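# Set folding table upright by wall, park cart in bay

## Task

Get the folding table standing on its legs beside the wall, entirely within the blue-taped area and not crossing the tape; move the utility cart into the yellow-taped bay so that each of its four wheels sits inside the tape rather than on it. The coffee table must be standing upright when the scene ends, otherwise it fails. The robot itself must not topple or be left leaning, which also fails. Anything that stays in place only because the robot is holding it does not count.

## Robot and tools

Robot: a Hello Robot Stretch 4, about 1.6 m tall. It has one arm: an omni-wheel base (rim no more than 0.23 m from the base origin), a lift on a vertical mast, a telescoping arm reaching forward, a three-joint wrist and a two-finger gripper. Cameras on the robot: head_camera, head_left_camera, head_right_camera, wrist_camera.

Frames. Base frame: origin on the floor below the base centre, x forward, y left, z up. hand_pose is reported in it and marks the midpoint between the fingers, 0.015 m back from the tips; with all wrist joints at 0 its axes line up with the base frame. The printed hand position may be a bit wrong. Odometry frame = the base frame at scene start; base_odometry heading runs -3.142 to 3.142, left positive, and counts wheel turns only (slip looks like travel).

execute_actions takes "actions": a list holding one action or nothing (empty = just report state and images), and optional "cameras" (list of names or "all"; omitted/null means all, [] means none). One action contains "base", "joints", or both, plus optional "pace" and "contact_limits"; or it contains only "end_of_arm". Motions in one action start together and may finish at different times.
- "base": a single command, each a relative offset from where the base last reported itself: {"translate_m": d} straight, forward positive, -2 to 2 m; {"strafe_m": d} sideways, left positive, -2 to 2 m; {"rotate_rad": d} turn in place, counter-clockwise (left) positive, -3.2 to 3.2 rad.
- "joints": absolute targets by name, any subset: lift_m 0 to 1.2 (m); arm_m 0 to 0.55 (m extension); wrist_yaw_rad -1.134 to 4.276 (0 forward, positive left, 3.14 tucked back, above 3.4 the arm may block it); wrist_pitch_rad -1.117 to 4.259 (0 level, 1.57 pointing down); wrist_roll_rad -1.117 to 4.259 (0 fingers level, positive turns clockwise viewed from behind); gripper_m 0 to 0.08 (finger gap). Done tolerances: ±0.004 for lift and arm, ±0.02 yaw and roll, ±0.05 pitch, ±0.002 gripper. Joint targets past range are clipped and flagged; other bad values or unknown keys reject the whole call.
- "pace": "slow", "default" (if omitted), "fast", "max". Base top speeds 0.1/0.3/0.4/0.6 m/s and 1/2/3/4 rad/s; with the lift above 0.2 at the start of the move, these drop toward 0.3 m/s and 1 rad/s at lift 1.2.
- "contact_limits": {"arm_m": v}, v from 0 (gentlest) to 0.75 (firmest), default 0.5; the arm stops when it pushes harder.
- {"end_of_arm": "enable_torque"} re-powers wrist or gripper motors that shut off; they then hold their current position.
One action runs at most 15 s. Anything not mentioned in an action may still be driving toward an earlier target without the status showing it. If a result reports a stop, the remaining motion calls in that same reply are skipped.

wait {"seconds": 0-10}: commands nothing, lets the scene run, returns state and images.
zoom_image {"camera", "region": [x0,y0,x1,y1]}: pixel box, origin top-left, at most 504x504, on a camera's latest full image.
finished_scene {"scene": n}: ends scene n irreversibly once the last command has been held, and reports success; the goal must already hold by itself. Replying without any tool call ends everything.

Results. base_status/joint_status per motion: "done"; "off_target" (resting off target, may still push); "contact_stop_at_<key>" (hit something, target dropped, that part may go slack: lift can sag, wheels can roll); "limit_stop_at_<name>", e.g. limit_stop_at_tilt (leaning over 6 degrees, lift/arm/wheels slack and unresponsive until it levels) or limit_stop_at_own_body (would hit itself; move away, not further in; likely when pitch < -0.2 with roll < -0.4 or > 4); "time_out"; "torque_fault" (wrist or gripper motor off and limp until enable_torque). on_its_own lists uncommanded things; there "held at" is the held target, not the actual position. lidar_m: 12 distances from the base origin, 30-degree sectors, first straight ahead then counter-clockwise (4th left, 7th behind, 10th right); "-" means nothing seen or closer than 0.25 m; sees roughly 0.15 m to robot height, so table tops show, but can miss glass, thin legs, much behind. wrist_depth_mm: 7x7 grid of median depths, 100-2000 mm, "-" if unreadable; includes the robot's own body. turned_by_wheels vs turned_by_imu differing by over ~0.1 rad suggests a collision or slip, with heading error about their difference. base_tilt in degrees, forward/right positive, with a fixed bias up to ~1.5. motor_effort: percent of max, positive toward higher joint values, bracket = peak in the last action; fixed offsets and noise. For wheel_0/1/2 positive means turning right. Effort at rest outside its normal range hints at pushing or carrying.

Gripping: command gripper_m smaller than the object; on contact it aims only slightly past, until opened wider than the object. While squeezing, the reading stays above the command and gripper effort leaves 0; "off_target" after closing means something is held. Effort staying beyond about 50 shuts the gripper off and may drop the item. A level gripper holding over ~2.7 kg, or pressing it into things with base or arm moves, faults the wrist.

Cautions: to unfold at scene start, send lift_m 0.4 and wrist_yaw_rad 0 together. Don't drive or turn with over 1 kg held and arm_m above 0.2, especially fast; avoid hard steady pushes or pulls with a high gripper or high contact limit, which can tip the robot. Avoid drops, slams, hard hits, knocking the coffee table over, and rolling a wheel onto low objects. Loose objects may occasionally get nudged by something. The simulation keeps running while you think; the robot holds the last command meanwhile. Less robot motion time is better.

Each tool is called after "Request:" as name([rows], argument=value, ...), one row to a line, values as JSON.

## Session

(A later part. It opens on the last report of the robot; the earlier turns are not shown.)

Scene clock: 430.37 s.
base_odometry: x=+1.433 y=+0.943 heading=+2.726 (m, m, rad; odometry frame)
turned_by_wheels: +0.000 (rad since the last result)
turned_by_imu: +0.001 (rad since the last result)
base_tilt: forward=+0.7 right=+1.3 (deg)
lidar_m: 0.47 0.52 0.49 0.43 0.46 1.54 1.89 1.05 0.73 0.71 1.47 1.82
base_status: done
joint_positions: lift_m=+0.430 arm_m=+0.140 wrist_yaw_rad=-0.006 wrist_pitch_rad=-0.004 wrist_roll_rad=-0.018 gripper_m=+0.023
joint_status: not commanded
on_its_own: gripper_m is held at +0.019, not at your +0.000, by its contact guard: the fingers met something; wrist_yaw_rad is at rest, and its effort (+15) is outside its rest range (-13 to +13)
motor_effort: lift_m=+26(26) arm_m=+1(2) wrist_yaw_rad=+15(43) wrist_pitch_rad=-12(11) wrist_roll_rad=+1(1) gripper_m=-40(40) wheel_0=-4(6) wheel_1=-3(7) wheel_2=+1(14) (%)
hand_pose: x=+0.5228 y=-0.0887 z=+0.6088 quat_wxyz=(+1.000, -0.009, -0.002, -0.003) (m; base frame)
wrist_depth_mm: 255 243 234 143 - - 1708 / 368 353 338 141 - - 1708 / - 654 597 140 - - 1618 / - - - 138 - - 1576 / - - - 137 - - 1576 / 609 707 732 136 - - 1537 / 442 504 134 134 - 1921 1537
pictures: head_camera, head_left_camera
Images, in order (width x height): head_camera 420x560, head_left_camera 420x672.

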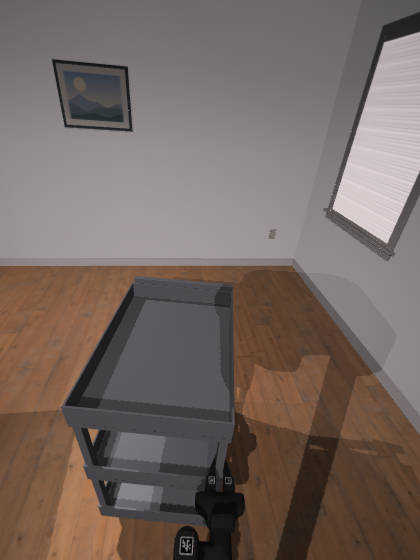

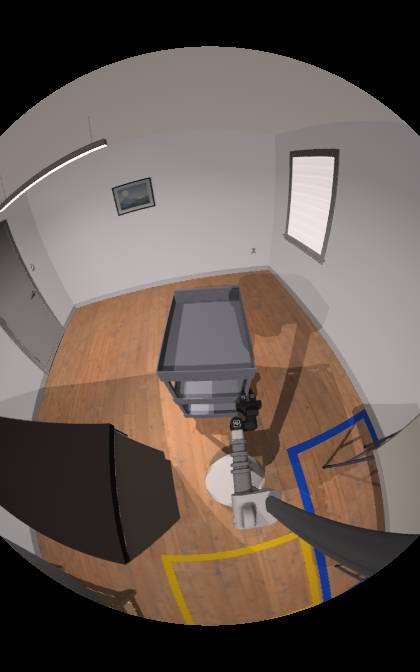

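Request:
execute_actions([
  {"joints":{"gripper_m":0.08}},
], cameras=[])

Request:
execute_actions([
  {"base":{"translate_m":-0.05},"joints":{"arm_m":0}},
], cameras=[])

Request:
execute_actions([
  {"joints":{"wrist_yaw_rad":3.05,"gripper_m":0.03}},
], cameras=[])

Request:
execute_actions([
  {"base":{"strafe_m":-0.4},"joints":{"lift_m":0.2}},
], cameras=["head_left_camera","head_right_camera"])

Scene clock: 443.23 s.
base_odometry: x=+1.433 y=+0.943 heading=+2.726 (m, m, rad; odometry frame)
turned_by_wheels: +0.000 (rad since the last result)
turned_by_imu: +0.000 (rad since the last result)
base_tilt: forward=+0.7 right=+1.3 (deg)
lidar_m: 0.47 0.53 0.48 0.44 0.45 1.56 1.86 1.06 0.74 0.70 1.45 1.82
base_status: not commanded
joint_positions: lift_m=+0.430 arm_m=+0.140 wrist_yaw_rad=+0.000 wrist_pitch_rad=-0.004 wrist_roll_rad=-0.018 gripper_m=+0.080
joint_status: all done
motor_effort: lift_m=+26(26) arm_m=+1(2) wrist_yaw_rad=-1(16) wrist_pitch_rad=-10(9) wrist_roll_rad=+1(0) gripper_m=+2(37) wheel_0=-2(4) wheel_1=-1(3) wheel_2=+0(1) (%)
hand_pose: x=+0.5233 y=-0.0875 z=+0.6088 quat_wxyz=(+1.000, -0.009, -0.002, +0.000) (m; base frame)
wrist_depth_mm: 256 244 233 142 - - 1756 / 368 351 338 141 - - 1661 / - 661 591 139 - - 1618 / - - - 138 - - 1618 / - - - 136 - - 1618 / 597 715 723 135 - - 1537 / - 122 445 134 146 1921 1576
pictures: none
No camera images: the call's "cameras" was empty. Leave "cameras" out to get every camera's image.

Scene clock: 444.70 s.
base_odometry: x=+1.479 y=+0.923 heading=+2.726 (m, m, rad; odometry frame)
turned_by_wheels: +0.000 (rad since the last result)
turned_by_imu: +0.000 (rad since the last result)
base_tilt: forward=+0.7 right=+1.3 (deg)
lidar_m: 0.52 0.55 0.48 0.43 0.45 1.50 1.83 1.05 0.74 0.69 1.47 1.85
base_status: done
joint_positions: lift_m=+0.430 arm_m=+0.001 wrist_yaw_rad=+0.000 wrist_pitch_rad=-0.004 wrist_roll_rad=-0.018 gripper_m=+0.080
joint_status: all done
motor_effort: lift_m=+26(26) arm_m=-4(5) wrist_yaw_rad=+0(1) wrist_pitch_rad=-10(8) wrist_roll_rad=+2(0) gripper_m=+1(2) wheel_0=-2(6) wheel_1=+1(5) wheel_2=-1(7) (%)
hand_pose: x=+0.3847 y=-0.0875 z=+0.6088 quat_wxyz=(+1.000, -0.009, -0.002, +0.000) (m; base frame)
wrist_depth_mm: 334 332 332 336 - - 1756 / 364 349 334 334 - - 1708 / - 654 591 559 - - 1708 / - - - - - - 1618 / - 917 - - - - 1576 / 615 707 778 - - - 1618 / - 122 312 1576 146 1921 1576
pictures: none
No camera images: the call's "cameras" was empty. Leave "cameras" out to get every camera's image.

Scene clock: 447.07 s.
base_odometry: x=+1.479 y=+0.923 heading=+2.726 (m, m, rad; odometry frame)
turned_by_wheels: +0.000 (rad since the last result)
turned_by_imu: +0.000 (rad since the last result)
base_tilt: forward=+0.7 right=+1.4 (deg)
lidar_m: 0.53 0.58 0.47 0.43 0.44 1.49 1.83 1.03 0.73 0.67 1.47 1.84
base_status: not commanded
joint_positions: lift_m=+0.430 arm_m=+0.001 wrist_yaw_rad=+3.049 wrist_pitch_rad=-0.004 wrist_roll_rad=-0.018 gripper_m=+0.030
joint_status: all done
motor_effort: lift_m=+26(26) arm_m=-4(4) wrist_yaw_rad=+0(6) wrist_pitch_rad=-11(10) wrist_roll_rad=+1(1) gripper_m=-2(1) wheel_0=-2(2) wheel_1=+1(1) wheel_2=-1(1) (%)
hand_pose: x=-0.0318 y=+0.1066 z=+0.6088 quat_wxyz=(+0.046, +0.002, -0.009, +0.999) (m; base frame)
wrist_depth_mm: - 145 - - - - - / - 143 - - - - 449 / 111 142 - - - - 445 / 135 154 1983 - - - 436 / 1756 1863 1983 - - - 427 / 1756 1863 1983 - - 1708 421 / 1618 1808 131 1618 1618 1756 421
pictures: none
No camera images: the call's "cameras" was empty. Leave "cameras" out to get every camera's image.

Scene clock: 449.73 s.
base_odometry: x=+1.641 y=+1.289 heading=+2.726 (m, m, rad; odometry frame)
turned_by_wheels: +0.000 (rad since the last result)
turned_by_imu: +0.001 (rad since the last result)
base_tilt: forward=+0.7 right=+1.4 (deg)
lidar_m: 1.04 0.61 0.78 0.83 0.84 1.82 1.78 0.44 0.30 0.30 1.05 1.33
base_status: done
joint_positions: lift_m=+0.200 arm_m=+0.001 wrist_yaw_rad=+3.050 wrist_pitch_rad=-0.004 wrist_roll_rad=-0.018 gripper_m=+0.030
joint_status: all done
motor_effort: lift_m=+17(27) arm_m=-4(4) wrist_yaw_rad=+0(1) wrist_pitch_rad=-10(9) wrist_roll_rad=+1(1) gripper_m=-2(2) wheel_0=+1(11) wheel_1=+1(8) wheel_2=+1(2) (%)
hand_pose: x=-0.0318 y=+0.1066 z=+0.3795 quat_wxyz=(+0.046, +0.002, -0.009, +0.999) (m; base frame)
wrist_depth_mm: - 145 1983 - - - - / - 143 1983 - - - - / 111 142 1983 - - - - / 134 153 1983 - - - - / 1661 1808 1921 - - - - / 1537 1661 1921 1983 - - 1983 / 1060 1229 131 1042 1366 1397 1464
pictures: head_left_camera, head_right_camera
Images, in order (width x height): head_left_camera 420x672, head_right_camera 420x672.

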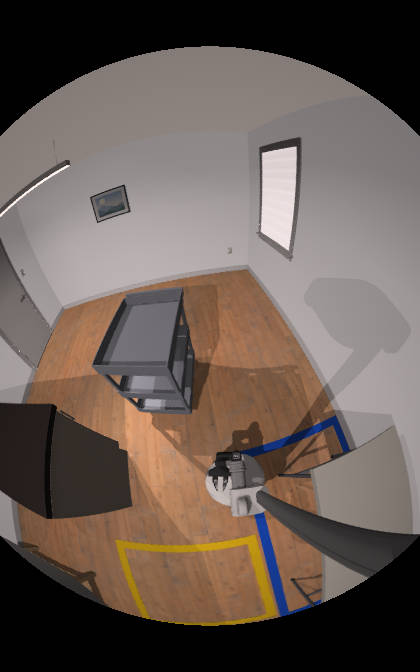

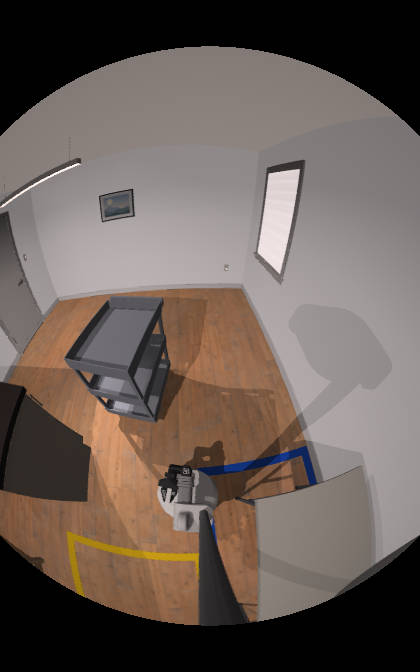

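Request:
execute_actions([
  {"base":{"translate_m":1.6}},
], cameras=[])

Request:
execute_actions([
  {"base":{"rotate_rad":-3.1}},
], cameras=["head_left_camera"])

Request:
execute_actions([
  {"base":{"strafe_m":-0.5}},
], cameras=["head_camera","head_left_camera","head_right_camera"])

Scene clock: 461.33 s.
base_odometry: x=+0.177 y=+1.935 heading=+2.726 (m, m, rad; odometry frame)
turned_by_wheels: +0.000 (rad since the last result)
turned_by_imu: -0.006 (rad since the last result)
base_tilt: forward=+0.7 right=+1.4 (deg)
lidar_m: 1.33 1.35 1.68 2.88 0.54 0.46 1.62 1.44 0.91 0.80 0.81 1.03
base_status: done
joint_positions: lift_m=+0.200 arm_m=+0.001 wrist_yaw_rad=+3.050 wrist_pitch_rad=-0.004 wrist_roll_rad=-0.018 gripper_m=+0.030
joint_status: not commanded
motor_effort: lift_m=+18(18) arm_m=-4(4) wrist_yaw_rad=+1(0) wrist_pitch_rad=-11(11) wrist_roll_rad=+1(1) gripper_m=-2(2) wheel_0=+1(2) wheel_1=-1(6) wheel_2=+1(11) (%)
hand_pose: x=-0.0318 y=+0.1066 z=+0.3795 quat_wxyz=(+0.046, +0.002, -0.009, +0.999) (m; base frame)
wrist_depth_mm: - 145 - - 647 640 654 / - 143 - - 831 831 831 / 111 142 - - 1863 1576 - / 134 153 - - 609 609 627 / - - - - 1808 1576 1661 / 1618 1708 1921 1808 1205 1618 1661 / 1060 1229 131 1042 723 878 809
pictures: none
No camera images: the call's "cameras" was empty. Leave "cameras" out to get every camera's image.

Scene clock: 464.17 s.
base_odometry: x=+0.177 y=+1.935 heading=-0.374 (m, m, rad; odometry frame)
turned_by_wheels: -3.100 (rad since the last result)
turned_by_imu: -3.139 (rad since the last result)
base_tilt: forward=+0.7 right=+1.3 (deg)
lidar_m: 1.63 1.38 0.92 0.83 0.83 1.08 1.32 1.36 1.69 2.85 0.51 0.44
base_status: done
joint_positions: lift_m=+0.200 arm_m=+0.001 wrist_yaw_rad=+3.050 wrist_pitch_rad=-0.004 wrist_roll_rad=-0.018 gripper_m=+0.030
joint_status: not commanded
motor_effort: lift_m=+18(18) arm_m=-4(4) wrist_yaw_rad=+0(0) wrist_pitch_rad=-9(9) wrist_roll_rad=+1(1) gripper_m=-2(2) wheel_0=+2(9) wheel_1=+2(12) wheel_2=+0(8) (%)
hand_pose: x=-0.0318 y=+0.1066 z=+0.3794 quat_wxyz=(+0.046, +0.002, -0.009, +0.999) (m; base frame)
wrist_depth_mm: - 145 1499 1661 1708 1205 931 / - 143 1537 1661 1708 1229 904 / 111 142 1537 1618 1756 1182 917 / 135 153 1499 1618 1618 1182 891 / 1336 1397 1499 1618 1661 1118 878 / 1308 1397 1499 1537 1618 1098 854 / 1042 1229 131 1042 1308 1060 854
pictures: head_left_camera
Images, in order (width x height): head_left_camera 420x672.

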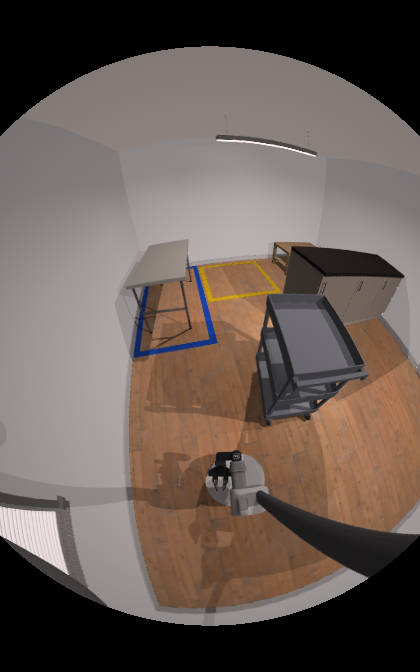

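Scene clock: 467.17 s.
base_odometry: x=-0.006 y=+1.469 heading=-0.373 (m, m, rad; odometry frame)
turned_by_wheels: +0.000 (rad since the last result)
turned_by_imu: +0.001 (rad since the last result)
base_tilt: forward=+0.7 right=+1.3 (deg)
lidar_m: 0.35 0.38 1.44 1.32 1.35 1.43 1.29 1.27 1.67 2.34 1.96 0.36
base_status: done
joint_positions: lift_m=+0.200 arm_m=+0.001 wrist_yaw_rad=+3.050 wrist_pitch_rad=-0.004 wrist_roll_rad=-0.018 gripper_m=+0.030
joint_status: not commanded
motor_effort: lift_m=+18(18) arm_m=-4(4) wrist_yaw_rad=+0(0) wrist_pitch_rad=-9(9) wrist_roll_rad=+1(1) gripper_m=-2(2) wheel_0=+2(8) wheel_1=+2(2) wheel_2=+0(1) (%)
hand_pose: x=-0.0318 y=+0.1066 z=+0.3794 quat_wxyz=(+0.046, +0.002, -0.009, +0.999) (m; base frame)
wrist_depth_mm: - 145 1464 1576 1661 1808 1576 / - 144 1464 1537 1661 1756 1537 / 111 142 1499 1499 1708 1708 1464 / 135 153 1430 1537 1661 1756 1430 / 1281 1336 1430 1499 1618 1756 1430 / 1255 1336 1430 1499 1618 1708 1397 / 1042 1255 131 1042 1366 1397 1336
pictures: head_camera, head_left_camera, head_right_camera
Images, in order (width x height): head_camera 420x560, head_left_camera 420x672, head_right_camera 420x672.

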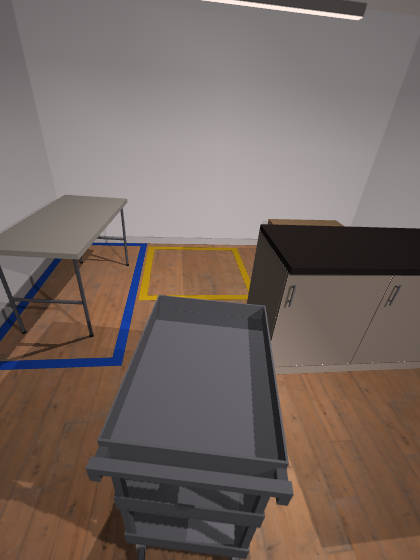

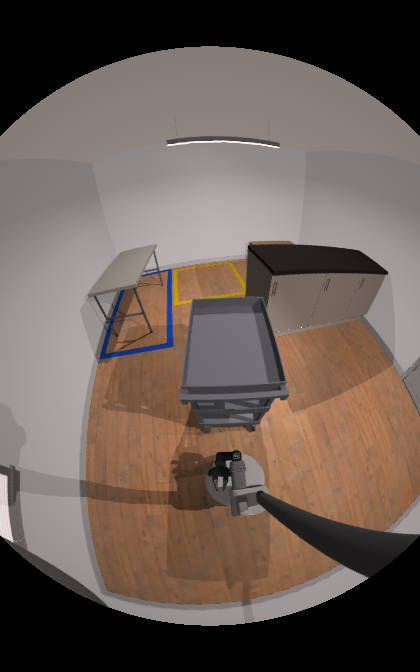

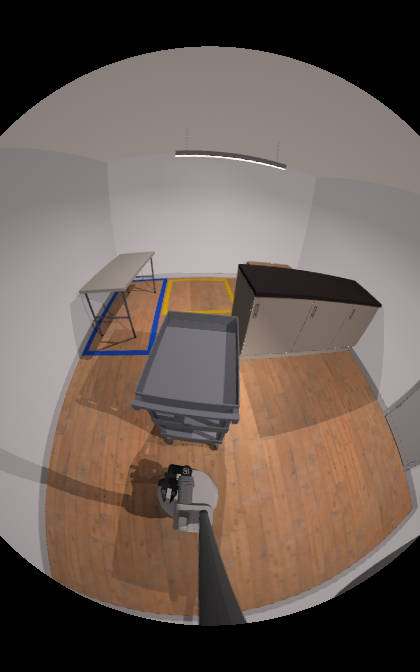

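Request:
execute_actions([
  {"base":{"translate_m":-0.25},"joints":{"lift_m":0.66,"wrist_yaw_rad":0,"wrist_roll_rad":1.57,"gripper_m":0.08}},
], cameras=["head_camera","wrist_camera"])

Scene clock: 475.33 s.
base_odometry: x=-0.239 y=+1.560 heading=-0.373 (m, m, rad; odometry frame)
turned_by_wheels: +0.000 (rad since the last result)
turned_by_imu: +0.000 (rad since the last result)
base_tilt: forward=+0.7 right=+1.3 (deg)
lidar_m: 0.59 0.64 1.42 1.27 1.31 1.15 1.03 1.05 1.32 2.38 2.40 0.61
base_status: done
joint_positions: lift_m=+0.660 arm_m=+0.001 wrist_yaw_rad=+0.000 wrist_pitch_rad=-0.004 wrist_roll_rad=+1.570 gripper_m=+0.080
joint_status: all done
motor_effort: lift_m=+25(26) arm_m=-4(4) wrist_yaw_rad=-2(8) wrist_pitch_rad=-9(10) wrist_roll_rad=+2(12) gripper_m=+1(2) wheel_0=-1(6) wheel_1=+0(5) wheel_2=+0(7) (%)
hand_pose: x=+0.3846 y=-0.0873 z=+0.8389 quat_wxyz=(+0.708, +0.707, -0.001, +0.002) (m; base frame)
wrist_depth_mm: - - - 1464 1499 1537 1205 / - - - 1430 1430 1464 1205 / - - - 449 1430 1430 1182 / - - - 442 1042 634 459 / - - - 442 1078 699 459 / - - - 445 1078 683 462 / - 122 - 442 146 591 459
pictures: head_camera, wrist_camera
Images, in order (width x height): head_camera 420x560, wrist_camera 616x392.

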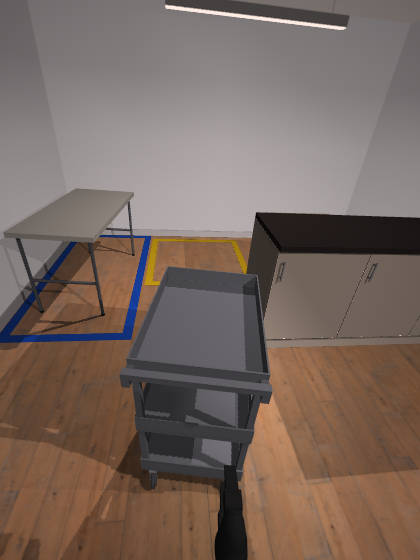

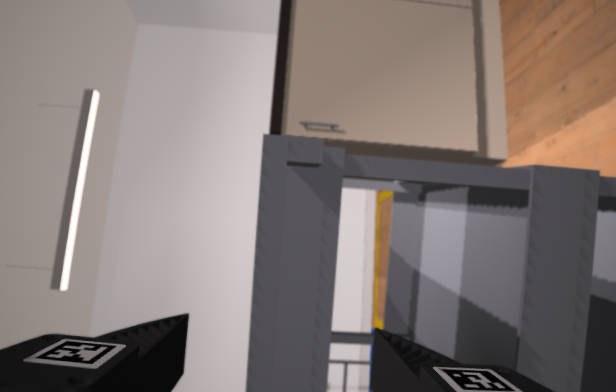

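Request:
execute_actions([
  {"base":{"strafe_m":0.08},"joints":{"arm_m":0.17,"lift_m":0.67}},
], cameras=["head_camera","wrist_camera"])

Scene clock: 482.60 s.
base_odometry: x=-0.209 y=+1.635 heading=-0.374 (m, m, rad; odometry frame)
turned_by_wheels: +0.000 (rad since the last result)
turned_by_imu: -0.001 (rad since the last result)
base_tilt: forward=+0.7 right=+1.3 (deg)
lidar_m: 0.60 1.97 1.34 1.20 1.23 1.16 1.04 1.05 1.33 2.44 2.37 0.62
base_status: done
joint_positions: lift_m=+0.670 arm_m=+0.169 wrist_yaw_rad=+0.000 wrist_pitch_rad=-0.005 wrist_roll_rad=+1.570 gripper_m=+0.080
joint_status: all done
motor_effort: lift_m=+25(23) arm_m=+4(2) wrist_yaw_rad=-1(2) wrist_pitch_rad=-9(8) wrist_roll_rad=+1(2) gripper_m=+1(2) wheel_0=+1(7) wheel_1=-2(6) wheel_2=+0(1) (%)
hand_pose: x=+0.5528 y=-0.0874 z=+0.8489 quat_wxyz=(+0.708, +0.707, -0.002, +0.002) (m; base frame)
wrist_depth_mm: - - - 216 279 291 1118 / - - - 276 1229 1255 449 / - - - 278 891 707 525 / - - - 277 917 723 521 / - - - 278 904 707 508 / - - - 278 904 691 500 / - 122 - 279 146 609 488
pictures: head_camera, wrist_camera
Images, in order (width x height): head_camera 420x560, wrist_camera 616x392.

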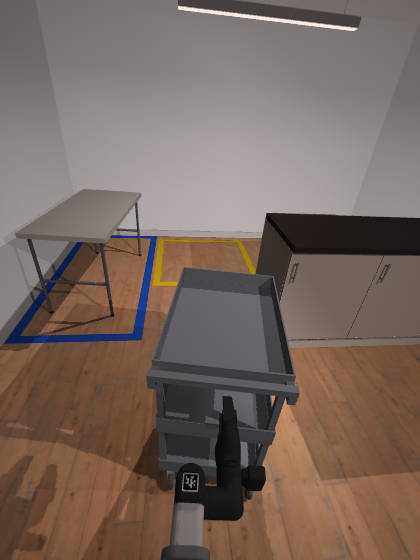

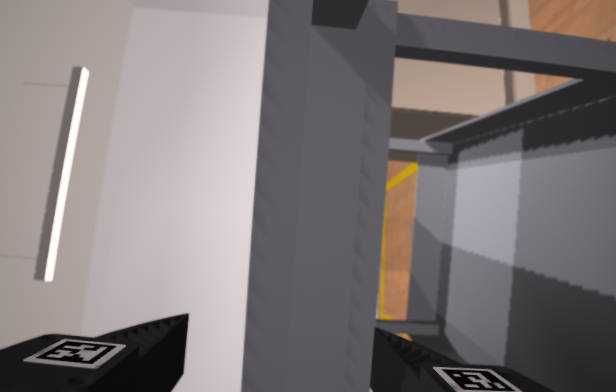

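Request:
execute_actions([
  {"joints":{"arm_m":0.27},"contact_limits":{"arm_m":0.2}},
], cameras=["wrist_camera"])

Request:
execute_actions([
  {"joints":{"gripper_m":0}},
], cameras=["wrist_camera","head_camera"])

Scene clock: 488.87 s.
base_odometry: x=-0.209 y=+1.635 heading=-0.374 (m, m, rad; odometry frame)
turned_by_wheels: +0.000 (rad since the last result)
turned_by_imu: -0.001 (rad since the last result)
base_tilt: forward=+0.7 right=+1.3 (deg)
lidar_m: 0.61 1.99 1.35 1.19 1.22 1.16 1.04 1.07 1.33 2.46 2.39 0.63
base_status: not commanded
joint_positions: lift_m=+0.670 arm_m=+0.269 wrist_yaw_rad=+0.000 wrist_pitch_rad=-0.005 wrist_roll_rad=+1.570 gripper_m=+0.080
joint_status: all done
motor_effort: lift_m=+25(25) arm_m=+4(6) wrist_yaw_rad=-1(1) wrist_pitch_rad=-10(9) wrist_roll_rad=+2(2) gripper_m=+2(2) wheel_0=+1(1) wheel_1=-2(2) wheel_2=+0(0) (%)
contact_limits: arm_m 0.2
hand_pose: x=+0.6528 y=-0.0874 z=+0.8489 quat_wxyz=(+0.708, +0.707, -0.002, +0.002) (m; base frame)
wrist_depth_mm: - - - 116 178 1182 1229 / - - - 116 179 1160 525 / - - - 116 179 723 521 / - - - 116 179 732 517 / - - - 177 179 707 508 / - - 116 177 179 699 500 / - 122 115 177 146 597 492
pictures: wrist_camera
Images, in order (width x height): wrist_camera 616x392.

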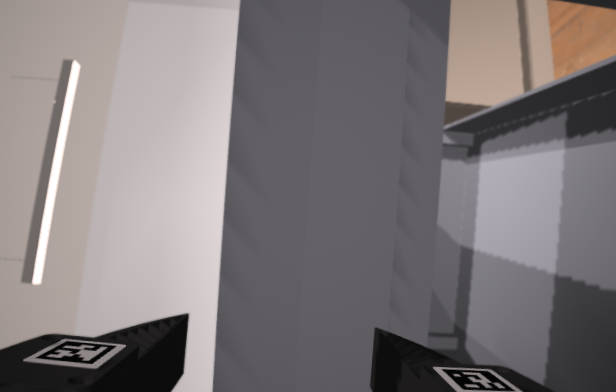

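Scene clock: 490.10 s.
base_odometry: x=-0.209 y=+1.635 heading=-0.374 (m, m, rad; odometry frame)
turned_by_wheels: +0.000 (rad since the last result)
turned_by_imu: +0.000 (rad since the last result)
base_tilt: forward=+0.7 right=+1.3 (deg)
lidar_m: 0.61 1.98 1.33 1.21 1.23 1.15 1.03 1.06 1.31 2.44 2.37 0.63
base_status: not commanded
joint_positions: lift_m=+0.670 arm_m=+0.269 wrist_yaw_rad=+0.000 wrist_pitch_rad=-0.015 wrist_roll_rad=+1.570 gripper_m=+0.023
joint_status: gripper_m off_target (ended at +0.023, target +0.000)
on_its_own: gripper_m is held at +0.018, not at your +0.000, by its contact guard: the fingers met something
motor_effort: lift_m=+20(25) arm_m=+4(4) wrist_yaw_rad=+0(0) wrist_pitch_rad=+22(20) wrist_roll_rad=+1(1) gripper_m=-48(65) wheel_0=+1(1) wheel_1=-2(2) wheel_2=+0(0) (%)
hand_pose: x=+0.6528 y=-0.0874 z=+0.8515 quat_wxyz=(+0.707, +0.707, -0.005, +0.005) (m; base frame)
wrist_depth_mm: - - - 115 177 1160 1255 / - - - 116 178 1138 539 / - - - 116 177 640 544 / - - - 116 178 715 535 / - - - 116 178 699 525 / - - - 116 179 676 517 / - - 115 116 178 676 512
pictures: head_camera, wrist_camera
Images, in order (width x height): head_camera 420x560, wrist_camera 616x392.

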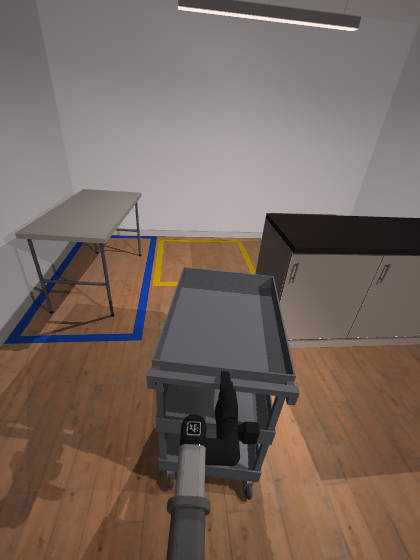

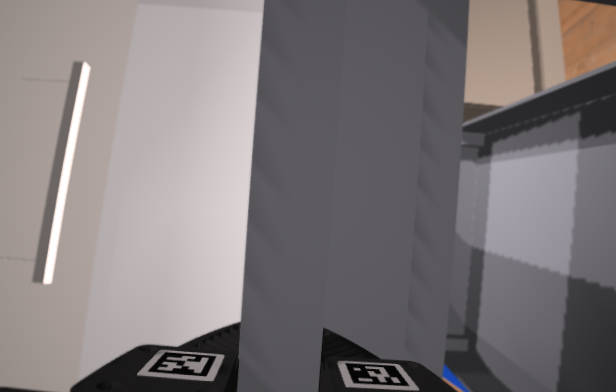

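Request:
execute_actions([
  {"joints":{"lift_m":0.68},"pace":"slow"},
], cameras=[])

Request:
execute_actions([
  {"base":{"translate_m":0.1},"joints":{"arm_m":0.17},"pace":"slow"},
], cameras=[])

Request:
execute_actions([
  {"base":{"translate_m":0.6},"pace":"slow"},
], cameras=["head_camera","head_left_camera"])

Scene clock: 506.60 s.
base_odometry: x=-0.209 y=+1.635 heading=-0.374 (m, m, rad; odometry frame)
turned_by_wheels: +0.000 (rad since the last result)
turned_by_imu: -0.001 (rad since the last result)
base_tilt: forward=+0.7 right=+1.3 (deg)
lidar_m: 0.60 1.98 1.32 1.21 1.24 1.17 1.03 1.05 1.31 2.44 2.35 0.63
base_status: not commanded
joint_positions: lift_m=+0.679 arm_m=+0.269 wrist_yaw_rad=+0.000 wrist_pitch_rad=-0.004 wrist_roll_rad=+1.569 gripper_m=+0.023
joint_status: all done
on_its_own: gripper_m is held at +0.018, not at your +0.000, by its contact guard: the fingers met something
motor_effort: lift_m=+29(26) arm_m=+3(4) wrist_yaw_rad=+0(1) wrist_pitch_rad=-9(21) wrist_roll_rad=+4(3) gripper_m=-46(48) wheel_0=+1(1) wheel_1=-2(2) wheel_2=+0(0) (%)
hand_pose: x=+0.6530 y=-0.0874 z=+0.8585 quat_wxyz=(+0.708, +0.706, -0.001, +0.001) (m; base frame)
wrist_depth_mm: - - - 115 179 1160 1229 / - - - 116 178 1138 530 / - - - 116 178 661 530 / - - - 116 178 691 525 / - - - 116 179 683 517 / - - - 116 179 699 512 / - - 115 116 179 676 504
pictures: none
No camera images: the call's "cameras" was empty. Leave "cameras" out to get every camera's image.

Scene clock: 508.90 s.
base_odometry: x=-0.116 y=+1.599 heading=-0.373 (m, m, rad; odometry frame)
turned_by_wheels: +0.000 (rad since the last result)
turned_by_imu: -0.001 (rad since the last result)
base_tilt: forward=+0.7 right=+1.3 (deg)
lidar_m: 0.50 0.54 1.35 1.21 1.24 1.27 1.14 1.16 1.43 2.44 2.22 0.54
base_status: done
joint_positions: lift_m=+0.679 arm_m=+0.171 wrist_yaw_rad=-0.002 wrist_pitch_rad=-0.003 wrist_roll_rad=+1.569 gripper_m=+0.023
joint_status: all done
on_its_own: gripper_m is held at +0.018, not at your +0.000, by its contact guard: the fingers met something
motor_effort: lift_m=+29(29) arm_m=-3(3) wrist_yaw_rad=+6(7) wrist_pitch_rad=-14(13) wrist_roll_rad=+5(4) gripper_m=-46(46) wheel_0=+3(7) wheel_1=+1(8) wheel_2=-2(6) (%)
hand_pose: x=+0.5540 y=-0.0879 z=+0.8583 quat_wxyz=(+0.708, +0.706, -0.002, +0.000) (m; base frame)
wrist_depth_mm: - - - 116 179 1182 1229 / - - - 116 179 1118 530 / - - - 116 179 661 539 / - - - 116 179 691 521 / - - - 116 179 683 517 / - - - 116 179 699 504 / - - 115 116 179 676 500
pictures: none
No camera images: the call's "cameras" was empty. Leave "cameras" out to get every camera's image.

Scene clock: 516.17 s.
base_odometry: x=+0.442 y=+1.380 heading=-0.373 (m, m, rad; odometry frame)
turned_by_wheels: +0.000 (rad since the last result)
turned_by_imu: -0.002 (rad since the last result)
base_tilt: forward=+0.7 right=+1.3 (deg)
lidar_m: 0.49 0.54 1.43 1.29 1.33 1.69 1.74 1.76 2.26 2.39 1.23 0.52
base_status: done
joint_positions: lift_m=+0.679 arm_m=+0.170 wrist_yaw_rad=-0.001 wrist_pitch_rad=-0.003 wrist_roll_rad=+1.569 gripper_m=+0.023
joint_status: not commanded
on_its_own: gripper_m is held at +0.018, not at your +0.000, by its contact guard: the fingers met something
motor_effort: lift_m=+29(29) arm_m=-2(3) wrist_yaw_rad=+3(7) wrist_pitch_rad=-12(15) wrist_roll_rad=+5(5) gripper_m=-46(46) wheel_0=+4(6) wheel_1=+0(9) wheel_2=-1(6) (%)
hand_pose: x=+0.5539 y=-0.0877 z=+0.8583 quat_wxyz=(+0.708, +0.706, -0.002, +0.001) (m; base frame)
wrist_depth_mm: - - - 116 179 634 647 / - - - 116 179 778 521 / - - - 116 179 661 530 / - - - 116 179 691 525 / - - - 116 179 676 517 / - - - 116 179 691 508 / - - 115 116 179 668 496
pictures: head_camera, head_left_camera
Images, in order (width x height): head_camera 420x560, head_left_camera 420x672.

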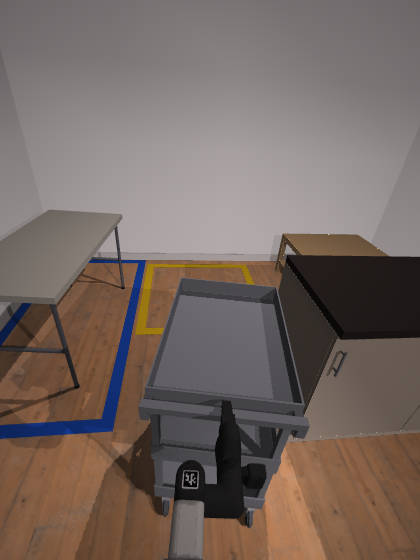

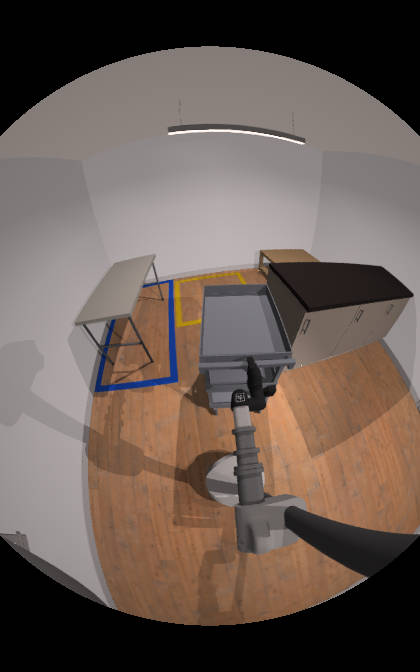

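Request:
execute_actions([
  {"base":{"strafe_m":0.06},"pace":"slow"},
], cameras=["head_camera"])

Scene clock: 522.00 s.
base_odometry: x=+0.464 y=+1.436 heading=-0.374 (m, m, rad; odometry frame)
turned_by_wheels: -0.001 (rad since the last result)
turned_by_imu: -0.002 (rad since the last result)
base_tilt: forward=+0.7 right=+1.3 (deg)
lidar_m: 0.52 1.32 1.34 1.24 1.29 1.58 1.75 1.77 2.24 2.46 1.21 0.52
base_status: done
joint_positions: lift_m=+0.679 arm_m=+0.170 wrist_yaw_rad=-0.007 wrist_pitch_rad=-0.003 wrist_roll_rad=+1.569 gripper_m=+0.023
joint_status: not commanded
on_its_own: gripper_m is held at +0.018, not at your +0.000, by its contact guard: the fingers met something; wrist_yaw_rad is at rest, and its effort (+19) is outside its rest range (-13 to +13)
motor_effort: lift_m=+29(29) arm_m=-2(2) wrist_yaw_rad=+19(28) wrist_pitch_rad=-17(16) wrist_roll_rad=+5(4) gripper_m=-46(46) wheel_0=-7(12) wheel_1=-2(2) wheel_2=-2(2) (%)
hand_pose: x=+0.5534 y=-0.0889 z=+0.8581 quat_wxyz=(+0.708, +0.706, -0.003, -0.002) (m; base frame)
wrist_depth_mm: - - - 107 168 699 732 / - - - 108 170 627 508 / - - - 110 172 661 535 / - - - 111 174 661 521 / - - - 112 176 683 521 / - - - 114 178 668 508 / - - 114 115 179 640 496
pictures: head_camera
Images, in order (width x height): head_camera 420x560.

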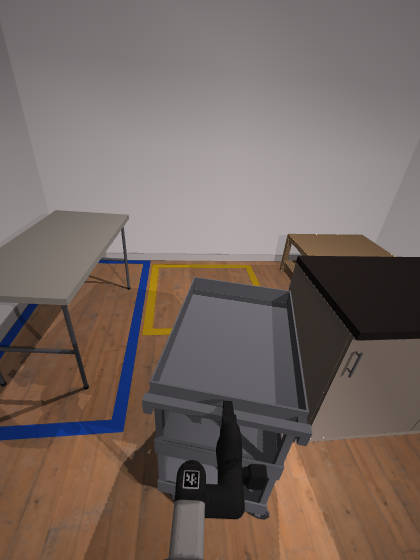

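Request:
execute_actions([
  {"base":{"strafe_m":-0.13},"pace":"slow"},
], cameras=["head_camera"])

Scene clock: 528.37 s.
base_odometry: x=+0.417 y=+1.315 heading=-0.373 (m, m, rad; odometry frame)
turned_by_wheels: +0.001 (rad since the last result)
turned_by_imu: +0.001 (rad since the last result)
base_tilt: forward=+0.7 right=+1.3 (deg)
lidar_m: 0.48 0.54 1.50 1.35 1.39 1.78 1.74 1.76 2.23 2.32 1.25 0.53
base_status: done
joint_positions: lift_m=+0.679 arm_m=+0.170 wrist_yaw_rad=+0.009 wrist_pitch_rad=-0.001 wrist_roll_rad=+1.566 gripper_m=+0.023
joint_status: not commanded
on_its_own: gripper_m is held at +0.018, not at your +0.000, by its contact guard: the fingers met something; wrist_yaw_rad is at rest, and its effort (-27) is outside its rest range (-13 to +13)
motor_effort: lift_m=+28(29) arm_m=-2(2) wrist_yaw_rad=-27(28) wrist_pitch_rad=-20(19) wrist_roll_rad=+11(11) gripper_m=-44(46) wheel_0=+6(10) wheel_1=+1(7) wheel_2=+5(6) (%)
hand_pose: x=+0.5548 y=-0.0855 z=+0.8578 quat_wxyz=(+0.709, +0.706, +0.003, +0.004) (m; base frame)
wrist_depth_mm: - - - 126 194 559 569 / - - - 125 191 723 668 / - - - 123 189 683 512 / - - - 122 186 691 525 / - - - 120 183 683 517 / - - - 119 181 699 504 / - - 116 117 178 683 496
pictures: head_camera
Images, in order (width x height): head_camera 420x560.

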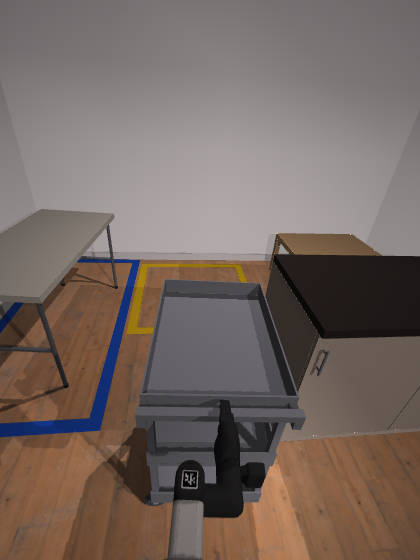

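Request:
execute_actions([
  {"base":{"translate_m":0.22},"pace":"slow"},
], cameras=["head_camera","head_left_camera"])

Scene clock: 535.20 s.
base_odometry: x=+0.622 y=+1.235 heading=-0.373 (m, m, rad; odometry frame)
turned_by_wheels: +0.000 (rad since the last result)
turned_by_imu: -0.002 (rad since the last result)
base_tilt: forward=+0.7 right=+1.3 (deg)
lidar_m: 0.49 0.51 1.30 1.39 1.43 1.80 1.95 1.98 2.48 2.30 0.89 0.52
base_status: done
joint_positions: lift_m=+0.679 arm_m=+0.170 wrist_yaw_rad=+0.001 wrist_pitch_rad=-0.001 wrist_roll_rad=+1.566 gripper_m=+0.023
joint_status: not commanded
on_its_own: gripper_m is held at +0.018, not at your +0.000, by its contact guard: the fingers met something
motor_effort: lift_m=+28(28) arm_m=-2(2) wrist_yaw_rad=-5(27) wrist_pitch_rad=-21(18) wrist_roll_rad=+13(13) gripper_m=-44(44) wheel_0=+3(9) wheel_1=+3(3) wheel_2=-3(8) (%)
hand_pose: x=+0.5541 y=-0.0872 z=+0.8579 quat_wxyz=(+0.709, +0.705, +0.000, +0.001) (m; base frame)
wrist_depth_mm: - - - 129 197 368 508 / - - - 127 194 640 627 / - - - 125 191 707 508 / - - - 123 187 691 525 / - - - 121 183 723 517 / - - - 119 181 707 504 / - - 116 117 179 683 500
pictures: head_camera, head_left_camera
Images, in order (width x height): head_camera 420x560, head_left_camera 420x672.

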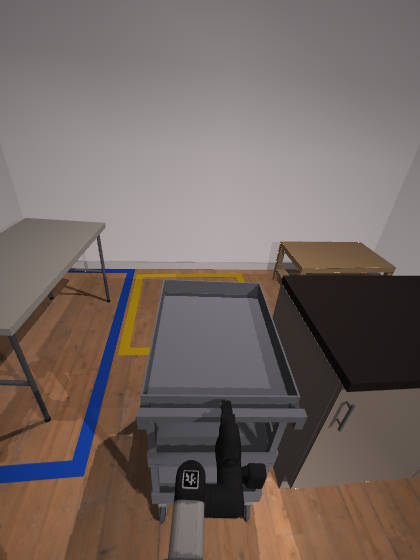

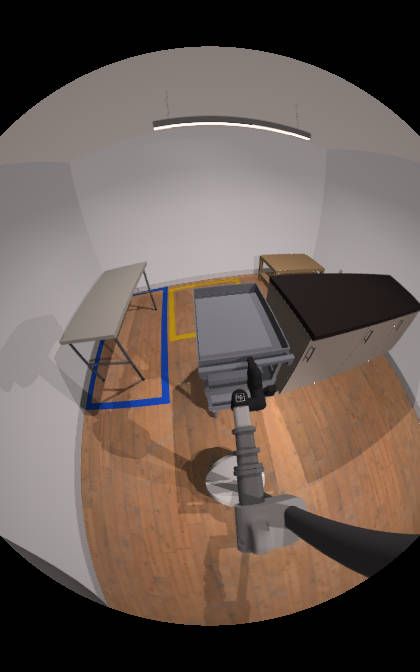

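Request:
execute_actions([
  {"base":{"translate_m":0.3},"pace":"slow"},
], cameras=["head_camera","head_left_camera"])

Scene clock: 548.30 s.
base_odometry: x=+0.901 y=+1.125 heading=-0.373 (m, m, rad; odometry frame)
turned_by_wheels: +0.000 (rad since the last result)
turned_by_imu: -0.003 (rad since the last result)
base_tilt: forward=+0.7 right=+1.3 (deg)
lidar_m: 0.48 0.51 0.96 1.43 1.46 1.83 2.25 2.29 2.45 1.96 0.53 0.54
base_status: done
joint_positions: lift_m=+0.679 arm_m=+0.170 wrist_yaw_rad=+0.002 wrist_pitch_rad=-0.001 wrist_roll_rad=+1.566 gripper_m=+0.023
joint_status: not commanded
on_its_own: gripper_m is held at +0.018, not at your +0.000, by its contact guard: the fingers met something
motor_effort: lift_m=+28(28) arm_m=-2(2) wrist_yaw_rad=-5(5) wrist_pitch_rad=-20(19) wrist_roll_rad=+13(13) gripper_m=-44(44) wheel_0=+2(5) wheel_1=+2(6) wheel_2=-2(9) (%)
hand_pose: x=+0.5541 y=-0.0871 z=+0.8579 quat_wxyz=(+0.709, +0.705, +0.000, +0.001) (m; base frame)
wrist_depth_mm: - - - 130 198 235 239 / - - - 128 194 1499 1118 / - - - 126 191 715 504 / - - - 123 187 691 525 / - - - 121 184 715 521 / 1983 - - 120 181 707 508 / 1983 1983 116 117 178 691 496
pictures: head_camera, head_left_camera
Images, in order (width x height): head_camera 420x560, head_left_camera 420x672.

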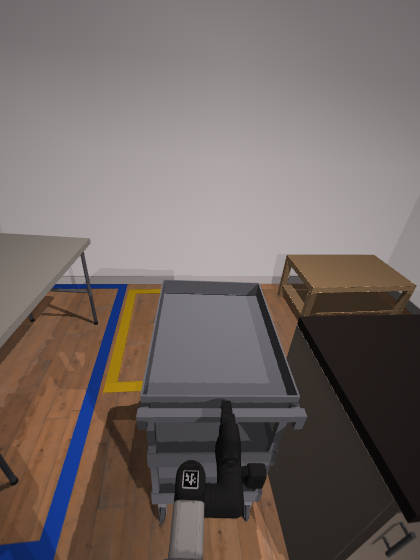

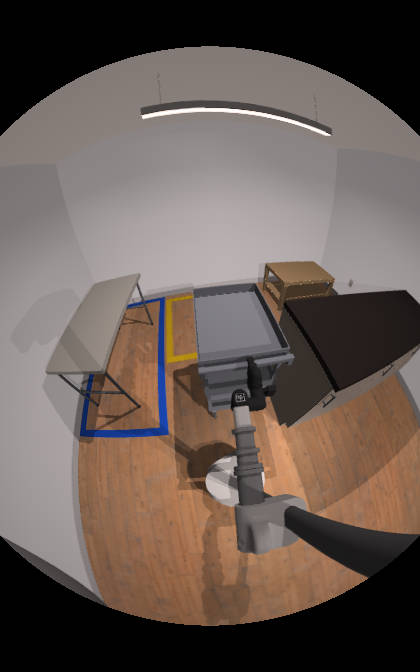

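Request:
execute_actions([
  {"base":{"rotate_rad":0.08},"pace":"slow"},
], cameras=[])

Request:
execute_actions([
  {"base":{"translate_m":0.4},"pace":"slow"},
], cameras=["head_camera","head_left_camera"])

Scene clock: 558.53 s.
base_odometry: x=+0.901 y=+1.125 heading=-0.294 (m, m, rad; odometry frame)
turned_by_wheels: +0.079 (rad since the last result)
turned_by_imu: +0.079 (rad since the last result)
base_tilt: forward=+0.7 right=+1.3 (deg)
lidar_m: 0.51 1.02 0.99 1.43 1.49 1.98 2.24 2.34 2.37 1.14 0.52 0.52
base_status: done
joint_positions: lift_m=+0.679 arm_m=+0.170 wrist_yaw_rad=-0.004 wrist_pitch_rad=-0.002 wrist_roll_rad=+1.568 gripper_m=+0.023
joint_status: not commanded
on_its_own: gripper_m is held at +0.018, not at your +0.000, by its contact guard: the fingers met something
motor_effort: lift_m=+28(28) arm_m=-2(2) wrist_yaw_rad=+11(28) wrist_pitch_rad=-16(22) wrist_roll_rad=+6(14) gripper_m=-46(46) wheel_0=-6(9) wheel_1=-4(9) wheel_2=-1(7) (%)
hand_pose: x=+0.5535 y=-0.0884 z=+0.8581 quat_wxyz=(+0.708, +0.706, -0.002, -0.001) (m; base frame)
wrist_depth_mm: - - - 114 177 1537 1182 / - - - 114 177 1499 530 / - - - 115 178 661 530 / - - - 115 178 691 525 / - - - 115 178 676 517 / - - - 116 179 699 504 / 1983 1983 115 116 179 661 500
pictures: none
No camera images: the call's "cameras" was empty. Leave "cameras" out to get every camera's image.

Scene clock: 563.83 s.
base_odometry: x=+1.284 y=+1.010 heading=-0.294 (m, m, rad; odometry frame)
turned_by_wheels: +0.000 (rad since the last result)
turned_by_imu: -0.003 (rad since the last result)
base_tilt: forward=+0.7 right=+1.3 (deg)
lidar_m: 0.50 0.95 0.76 1.19 1.48 2.04 2.67 2.71 2.36 0.43 0.45 0.52
base_status: done
joint_positions: lift_m=+0.679 arm_m=+0.170 wrist_yaw_rad=-0.005 wrist_pitch_rad=-0.003 wrist_roll_rad=+1.569 gripper_m=+0.023
joint_status: not commanded
on_its_own: gripper_m is held at +0.018, not at your +0.000, by its contact guard: the fingers met something
motor_effort: lift_m=+28(28) arm_m=-2(2) wrist_yaw_rad=+12(19) wrist_pitch_rad=-15(18) wrist_roll_rad=+4(5) gripper_m=-46(46) wheel_0=+3(5) wheel_1=+2(2) wheel_2=-4(8) (%)
hand_pose: x=+0.5535 y=-0.0884 z=+0.8582 quat_wxyz=(+0.708, +0.706, -0.003, -0.001) (m; base frame)
wrist_depth_mm: 1756 1756 1808 110 172 1430 1229 / 1708 1756 1808 111 173 661 512 / 1708 1708 1756 112 174 661 535 / 1661 1661 1708 113 176 683 525 / 1661 1708 1661 114 177 683 517 / 1618 1661 1661 114 178 699 508 / 1618 1576 114 115 179 661 496
pictures: head_camera, head_left_camera
Images, in order (width x height): head_camera 420x560, head_left_camera 420x672.

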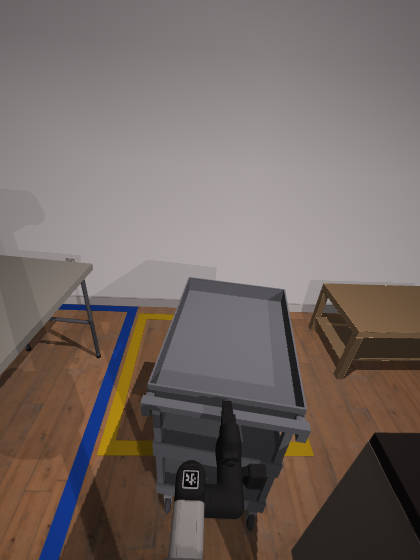

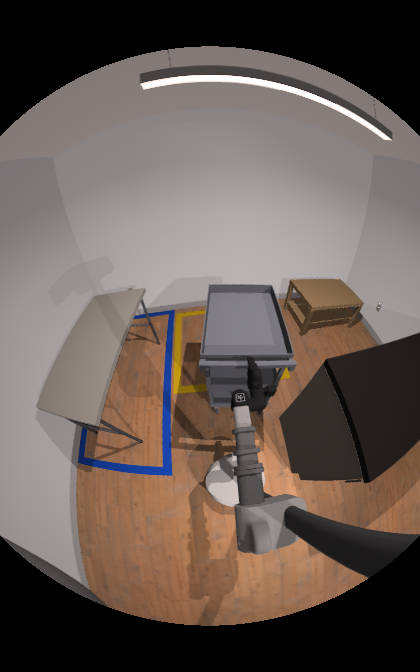

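Request:
execute_actions([
  {"base":{"translate_m":0.5},"pace":"slow"},
], cameras=["head_camera","head_left_camera","head_right_camera"])

Scene clock: 574.90 s.
base_odometry: x=+1.762 y=+0.865 heading=-0.294 (m, m, rad; odometry frame)
turned_by_wheels: +0.000 (rad since the last result)
turned_by_imu: -0.004 (rad since the last result)
base_tilt: forward=+0.7 right=+1.3 (deg)
lidar_m: 0.51 0.97 0.71 0.68 0.74 2.08 3.19 0.65 0.44 0.41 1.30 0.52
base_status: done
joint_positions: lift_m=+0.679 arm_m=+0.170 wrist_yaw_rad=-0.005 wrist_pitch_rad=-0.003 wrist_roll_rad=+1.569 gripper_m=+0.023
joint_status: not commanded
on_its_own: gripper_m is held at +0.018, not at your +0.000, by its contact guard: the fingers met something
motor_effort: lift_m=+28(28) arm_m=-2(2) wrist_yaw_rad=+12(15) wrist_pitch_rad=-16(15) wrist_roll_rad=+4(5) gripper_m=-46(46) wheel_0=+3(3) wheel_1=+1(3) wheel_2=-2(10) (%)
hand_pose: x=+0.5535 y=-0.0885 z=+0.8583 quat_wxyz=(+0.708, +0.706, -0.003, -0.001) (m; base frame)
wrist_depth_mm: 1205 1229 1281 106 167 1336 1229 / 1229 1229 1255 108 169 634 512 / 1160 1205 1229 109 171 661 535 / 1138 1182 1205 110 174 654 525 / 1138 1160 1160 112 176 683 517 / 1138 1138 1160 113 178 661 512 / 1118 1138 114 115 179 654 496
pictures: head_camera, head_left_camera, head_right_camera
Images, in order (width x height): head_camera 420x560, head_left_camera 420x672, head_right_camera 420x672.

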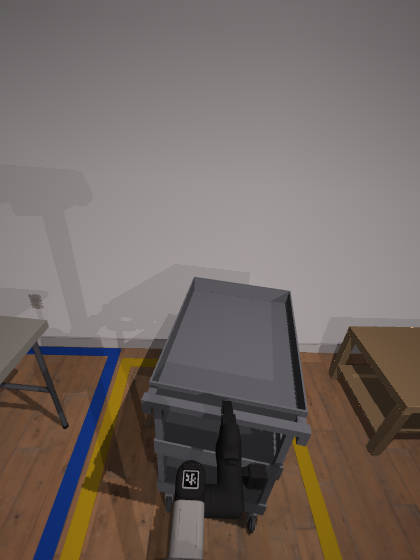

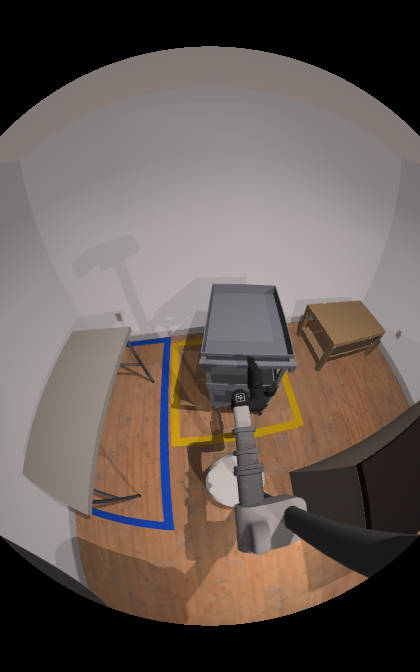

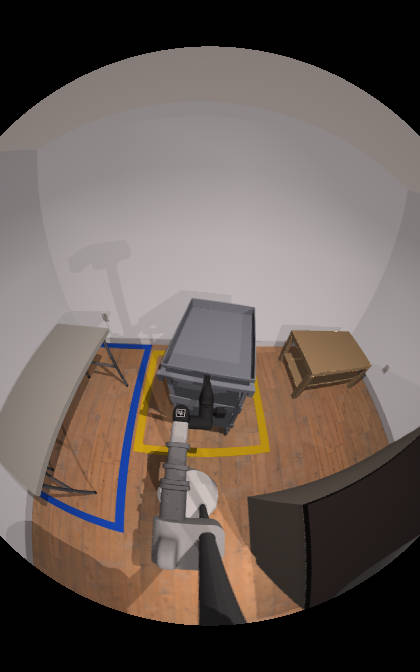

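Request:
execute_actions([
  {"joints":{"gripper_m":0.07}},
], cameras=[])

Request:
execute_actions([
  {"base":{"translate_m":-0.45},"joints":{"arm_m":0}},
], cameras=["head_camera","head_left_camera","head_right_camera"])

Scene clock: 585.23 s.
base_odometry: x=+1.762 y=+0.865 heading=-0.293 (m, m, rad; odometry frame)
turned_by_wheels: +0.000 (rad since the last result)
turned_by_imu: -0.001 (rad since the last result)
base_tilt: forward=+0.7 right=+1.3 (deg)
lidar_m: 0.51 0.97 0.70 0.69 0.73 2.03 3.18 0.61 0.45 0.40 1.28 0.52
base_status: not commanded
joint_positions: lift_m=+0.680 arm_m=+0.170 wrist_yaw_rad=+0.000 wrist_pitch_rad=-0.004 wrist_roll_rad=+1.570 gripper_m=+0.070
joint_status: all done
motor_effort: lift_m=+26(28) arm_m=-2(2) wrist_yaw_rad=+0(13) wrist_pitch_rad=-10(17) wrist_roll_rad=+2(4) gripper_m=+2(44) wheel_0=+3(3) wheel_1=+1(1) wheel_2=-1(2) (%)
hand_pose: x=+0.5539 y=-0.0875 z=+0.8587 quat_wxyz=(+0.708, +0.707, -0.002, +0.001) (m; base frame)
wrist_depth_mm: 1205 1255 1255 105 165 732 1205 / 1205 1229 1229 106 167 591 521 / 1182 1205 1205 108 170 634 539 / 1182 1160 1205 109 172 647 530 / 1138 1182 1182 111 175 647 521 / 1138 1138 1160 112 178 668 512 / - 113 1160 114 139 603 504
pictures: none
No camera images: the call's "cameras" was empty. Leave "cameras" out to get every camera's image.

Scene clock: 588.23 s.
base_odometry: x=+1.331 y=+0.995 heading=-0.294 (m, m, rad; odometry frame)
turned_by_wheels: +0.000 (rad since the last result)
turned_by_imu: +0.001 (rad since the last result)
base_tilt: forward=+0.7 right=+1.3 (deg)
lidar_m: 0.94 0.97 0.76 0.94 1.50 2.02 2.71 2.80 0.47 0.43 0.45 0.94
base_status: done
joint_positions: lift_m=+0.680 arm_m=+0.001 wrist_yaw_rad=+0.000 wrist_pitch_rad=-0.004 wrist_roll_rad=+1.570 gripper_m=+0.070
joint_status: all done
motor_effort: lift_m=+26(26) arm_m=-4(4) wrist_yaw_rad=-1(1) wrist_pitch_rad=-8(11) wrist_roll_rad=+3(3) gripper_m=+2(2) wheel_0=-2(6) wheel_1=+1(1) wheel_2=-1(9) (%)
hand_pose: x=+0.3847 y=-0.0874 z=+0.8588 quat_wxyz=(+0.708, +0.707, -0.002, +0.002) (m; base frame)
wrist_depth_mm: 1863 1921 1983 1921 - 1661 1255 / 1863 1921 1921 1921 1983 1756 1255 / 1808 1863 1863 1921 1921 1576 1182 / 1808 1808 1921 809 1397 1160 976 / 1808 1808 1863 820 1308 1205 960 / 1756 1756 1808 1808 1160 1182 866 / - 113 1808 1808 139 854 976
pictures: head_camera, head_left_camera, head_right_camera
Images, in order (width x height): head_camera 420x560, head_left_camera 420x672, head_right_camera 420x672.

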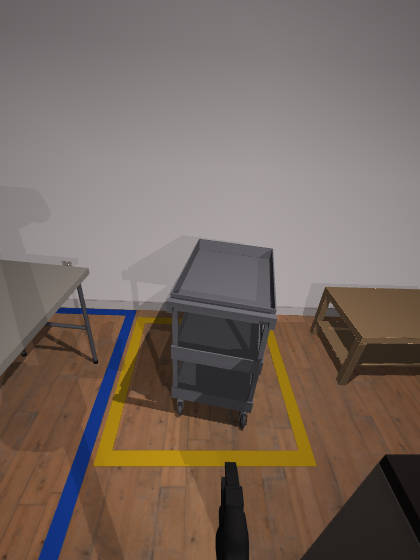

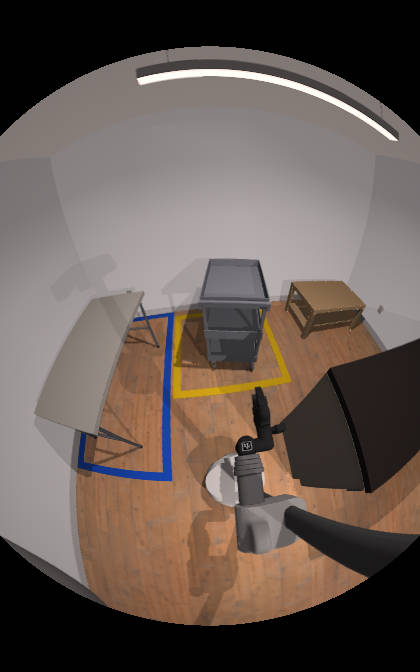

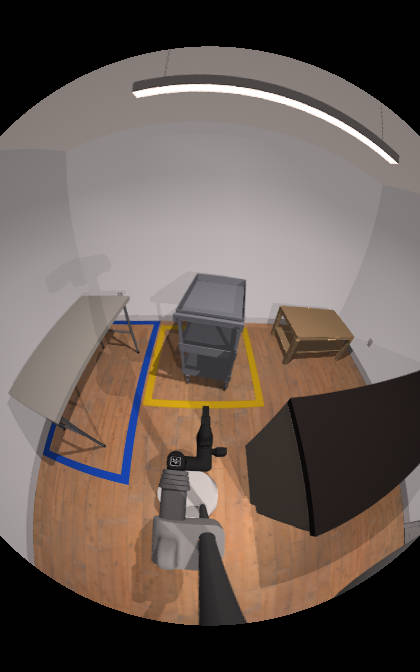

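Request:
zoom_image(camera="head_camera", region=[130,280,330,470])

Region (130, 280, 330, 470) of head_camera's 420x560 image, scaled by 2.520, with more detail than that image has; it fills the top 479 rows of this view, and the rest is white.

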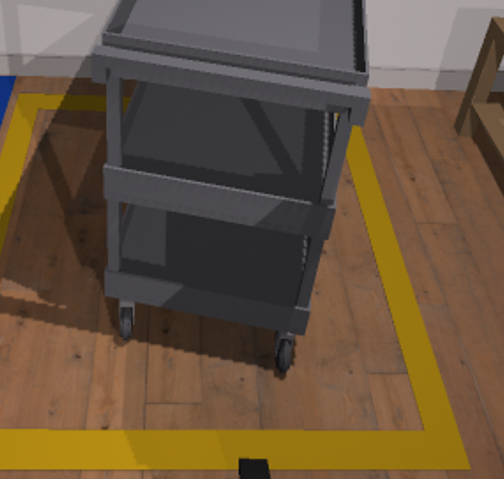

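Request:
finished_scene(scene=1)

The scene is finished: the task was done.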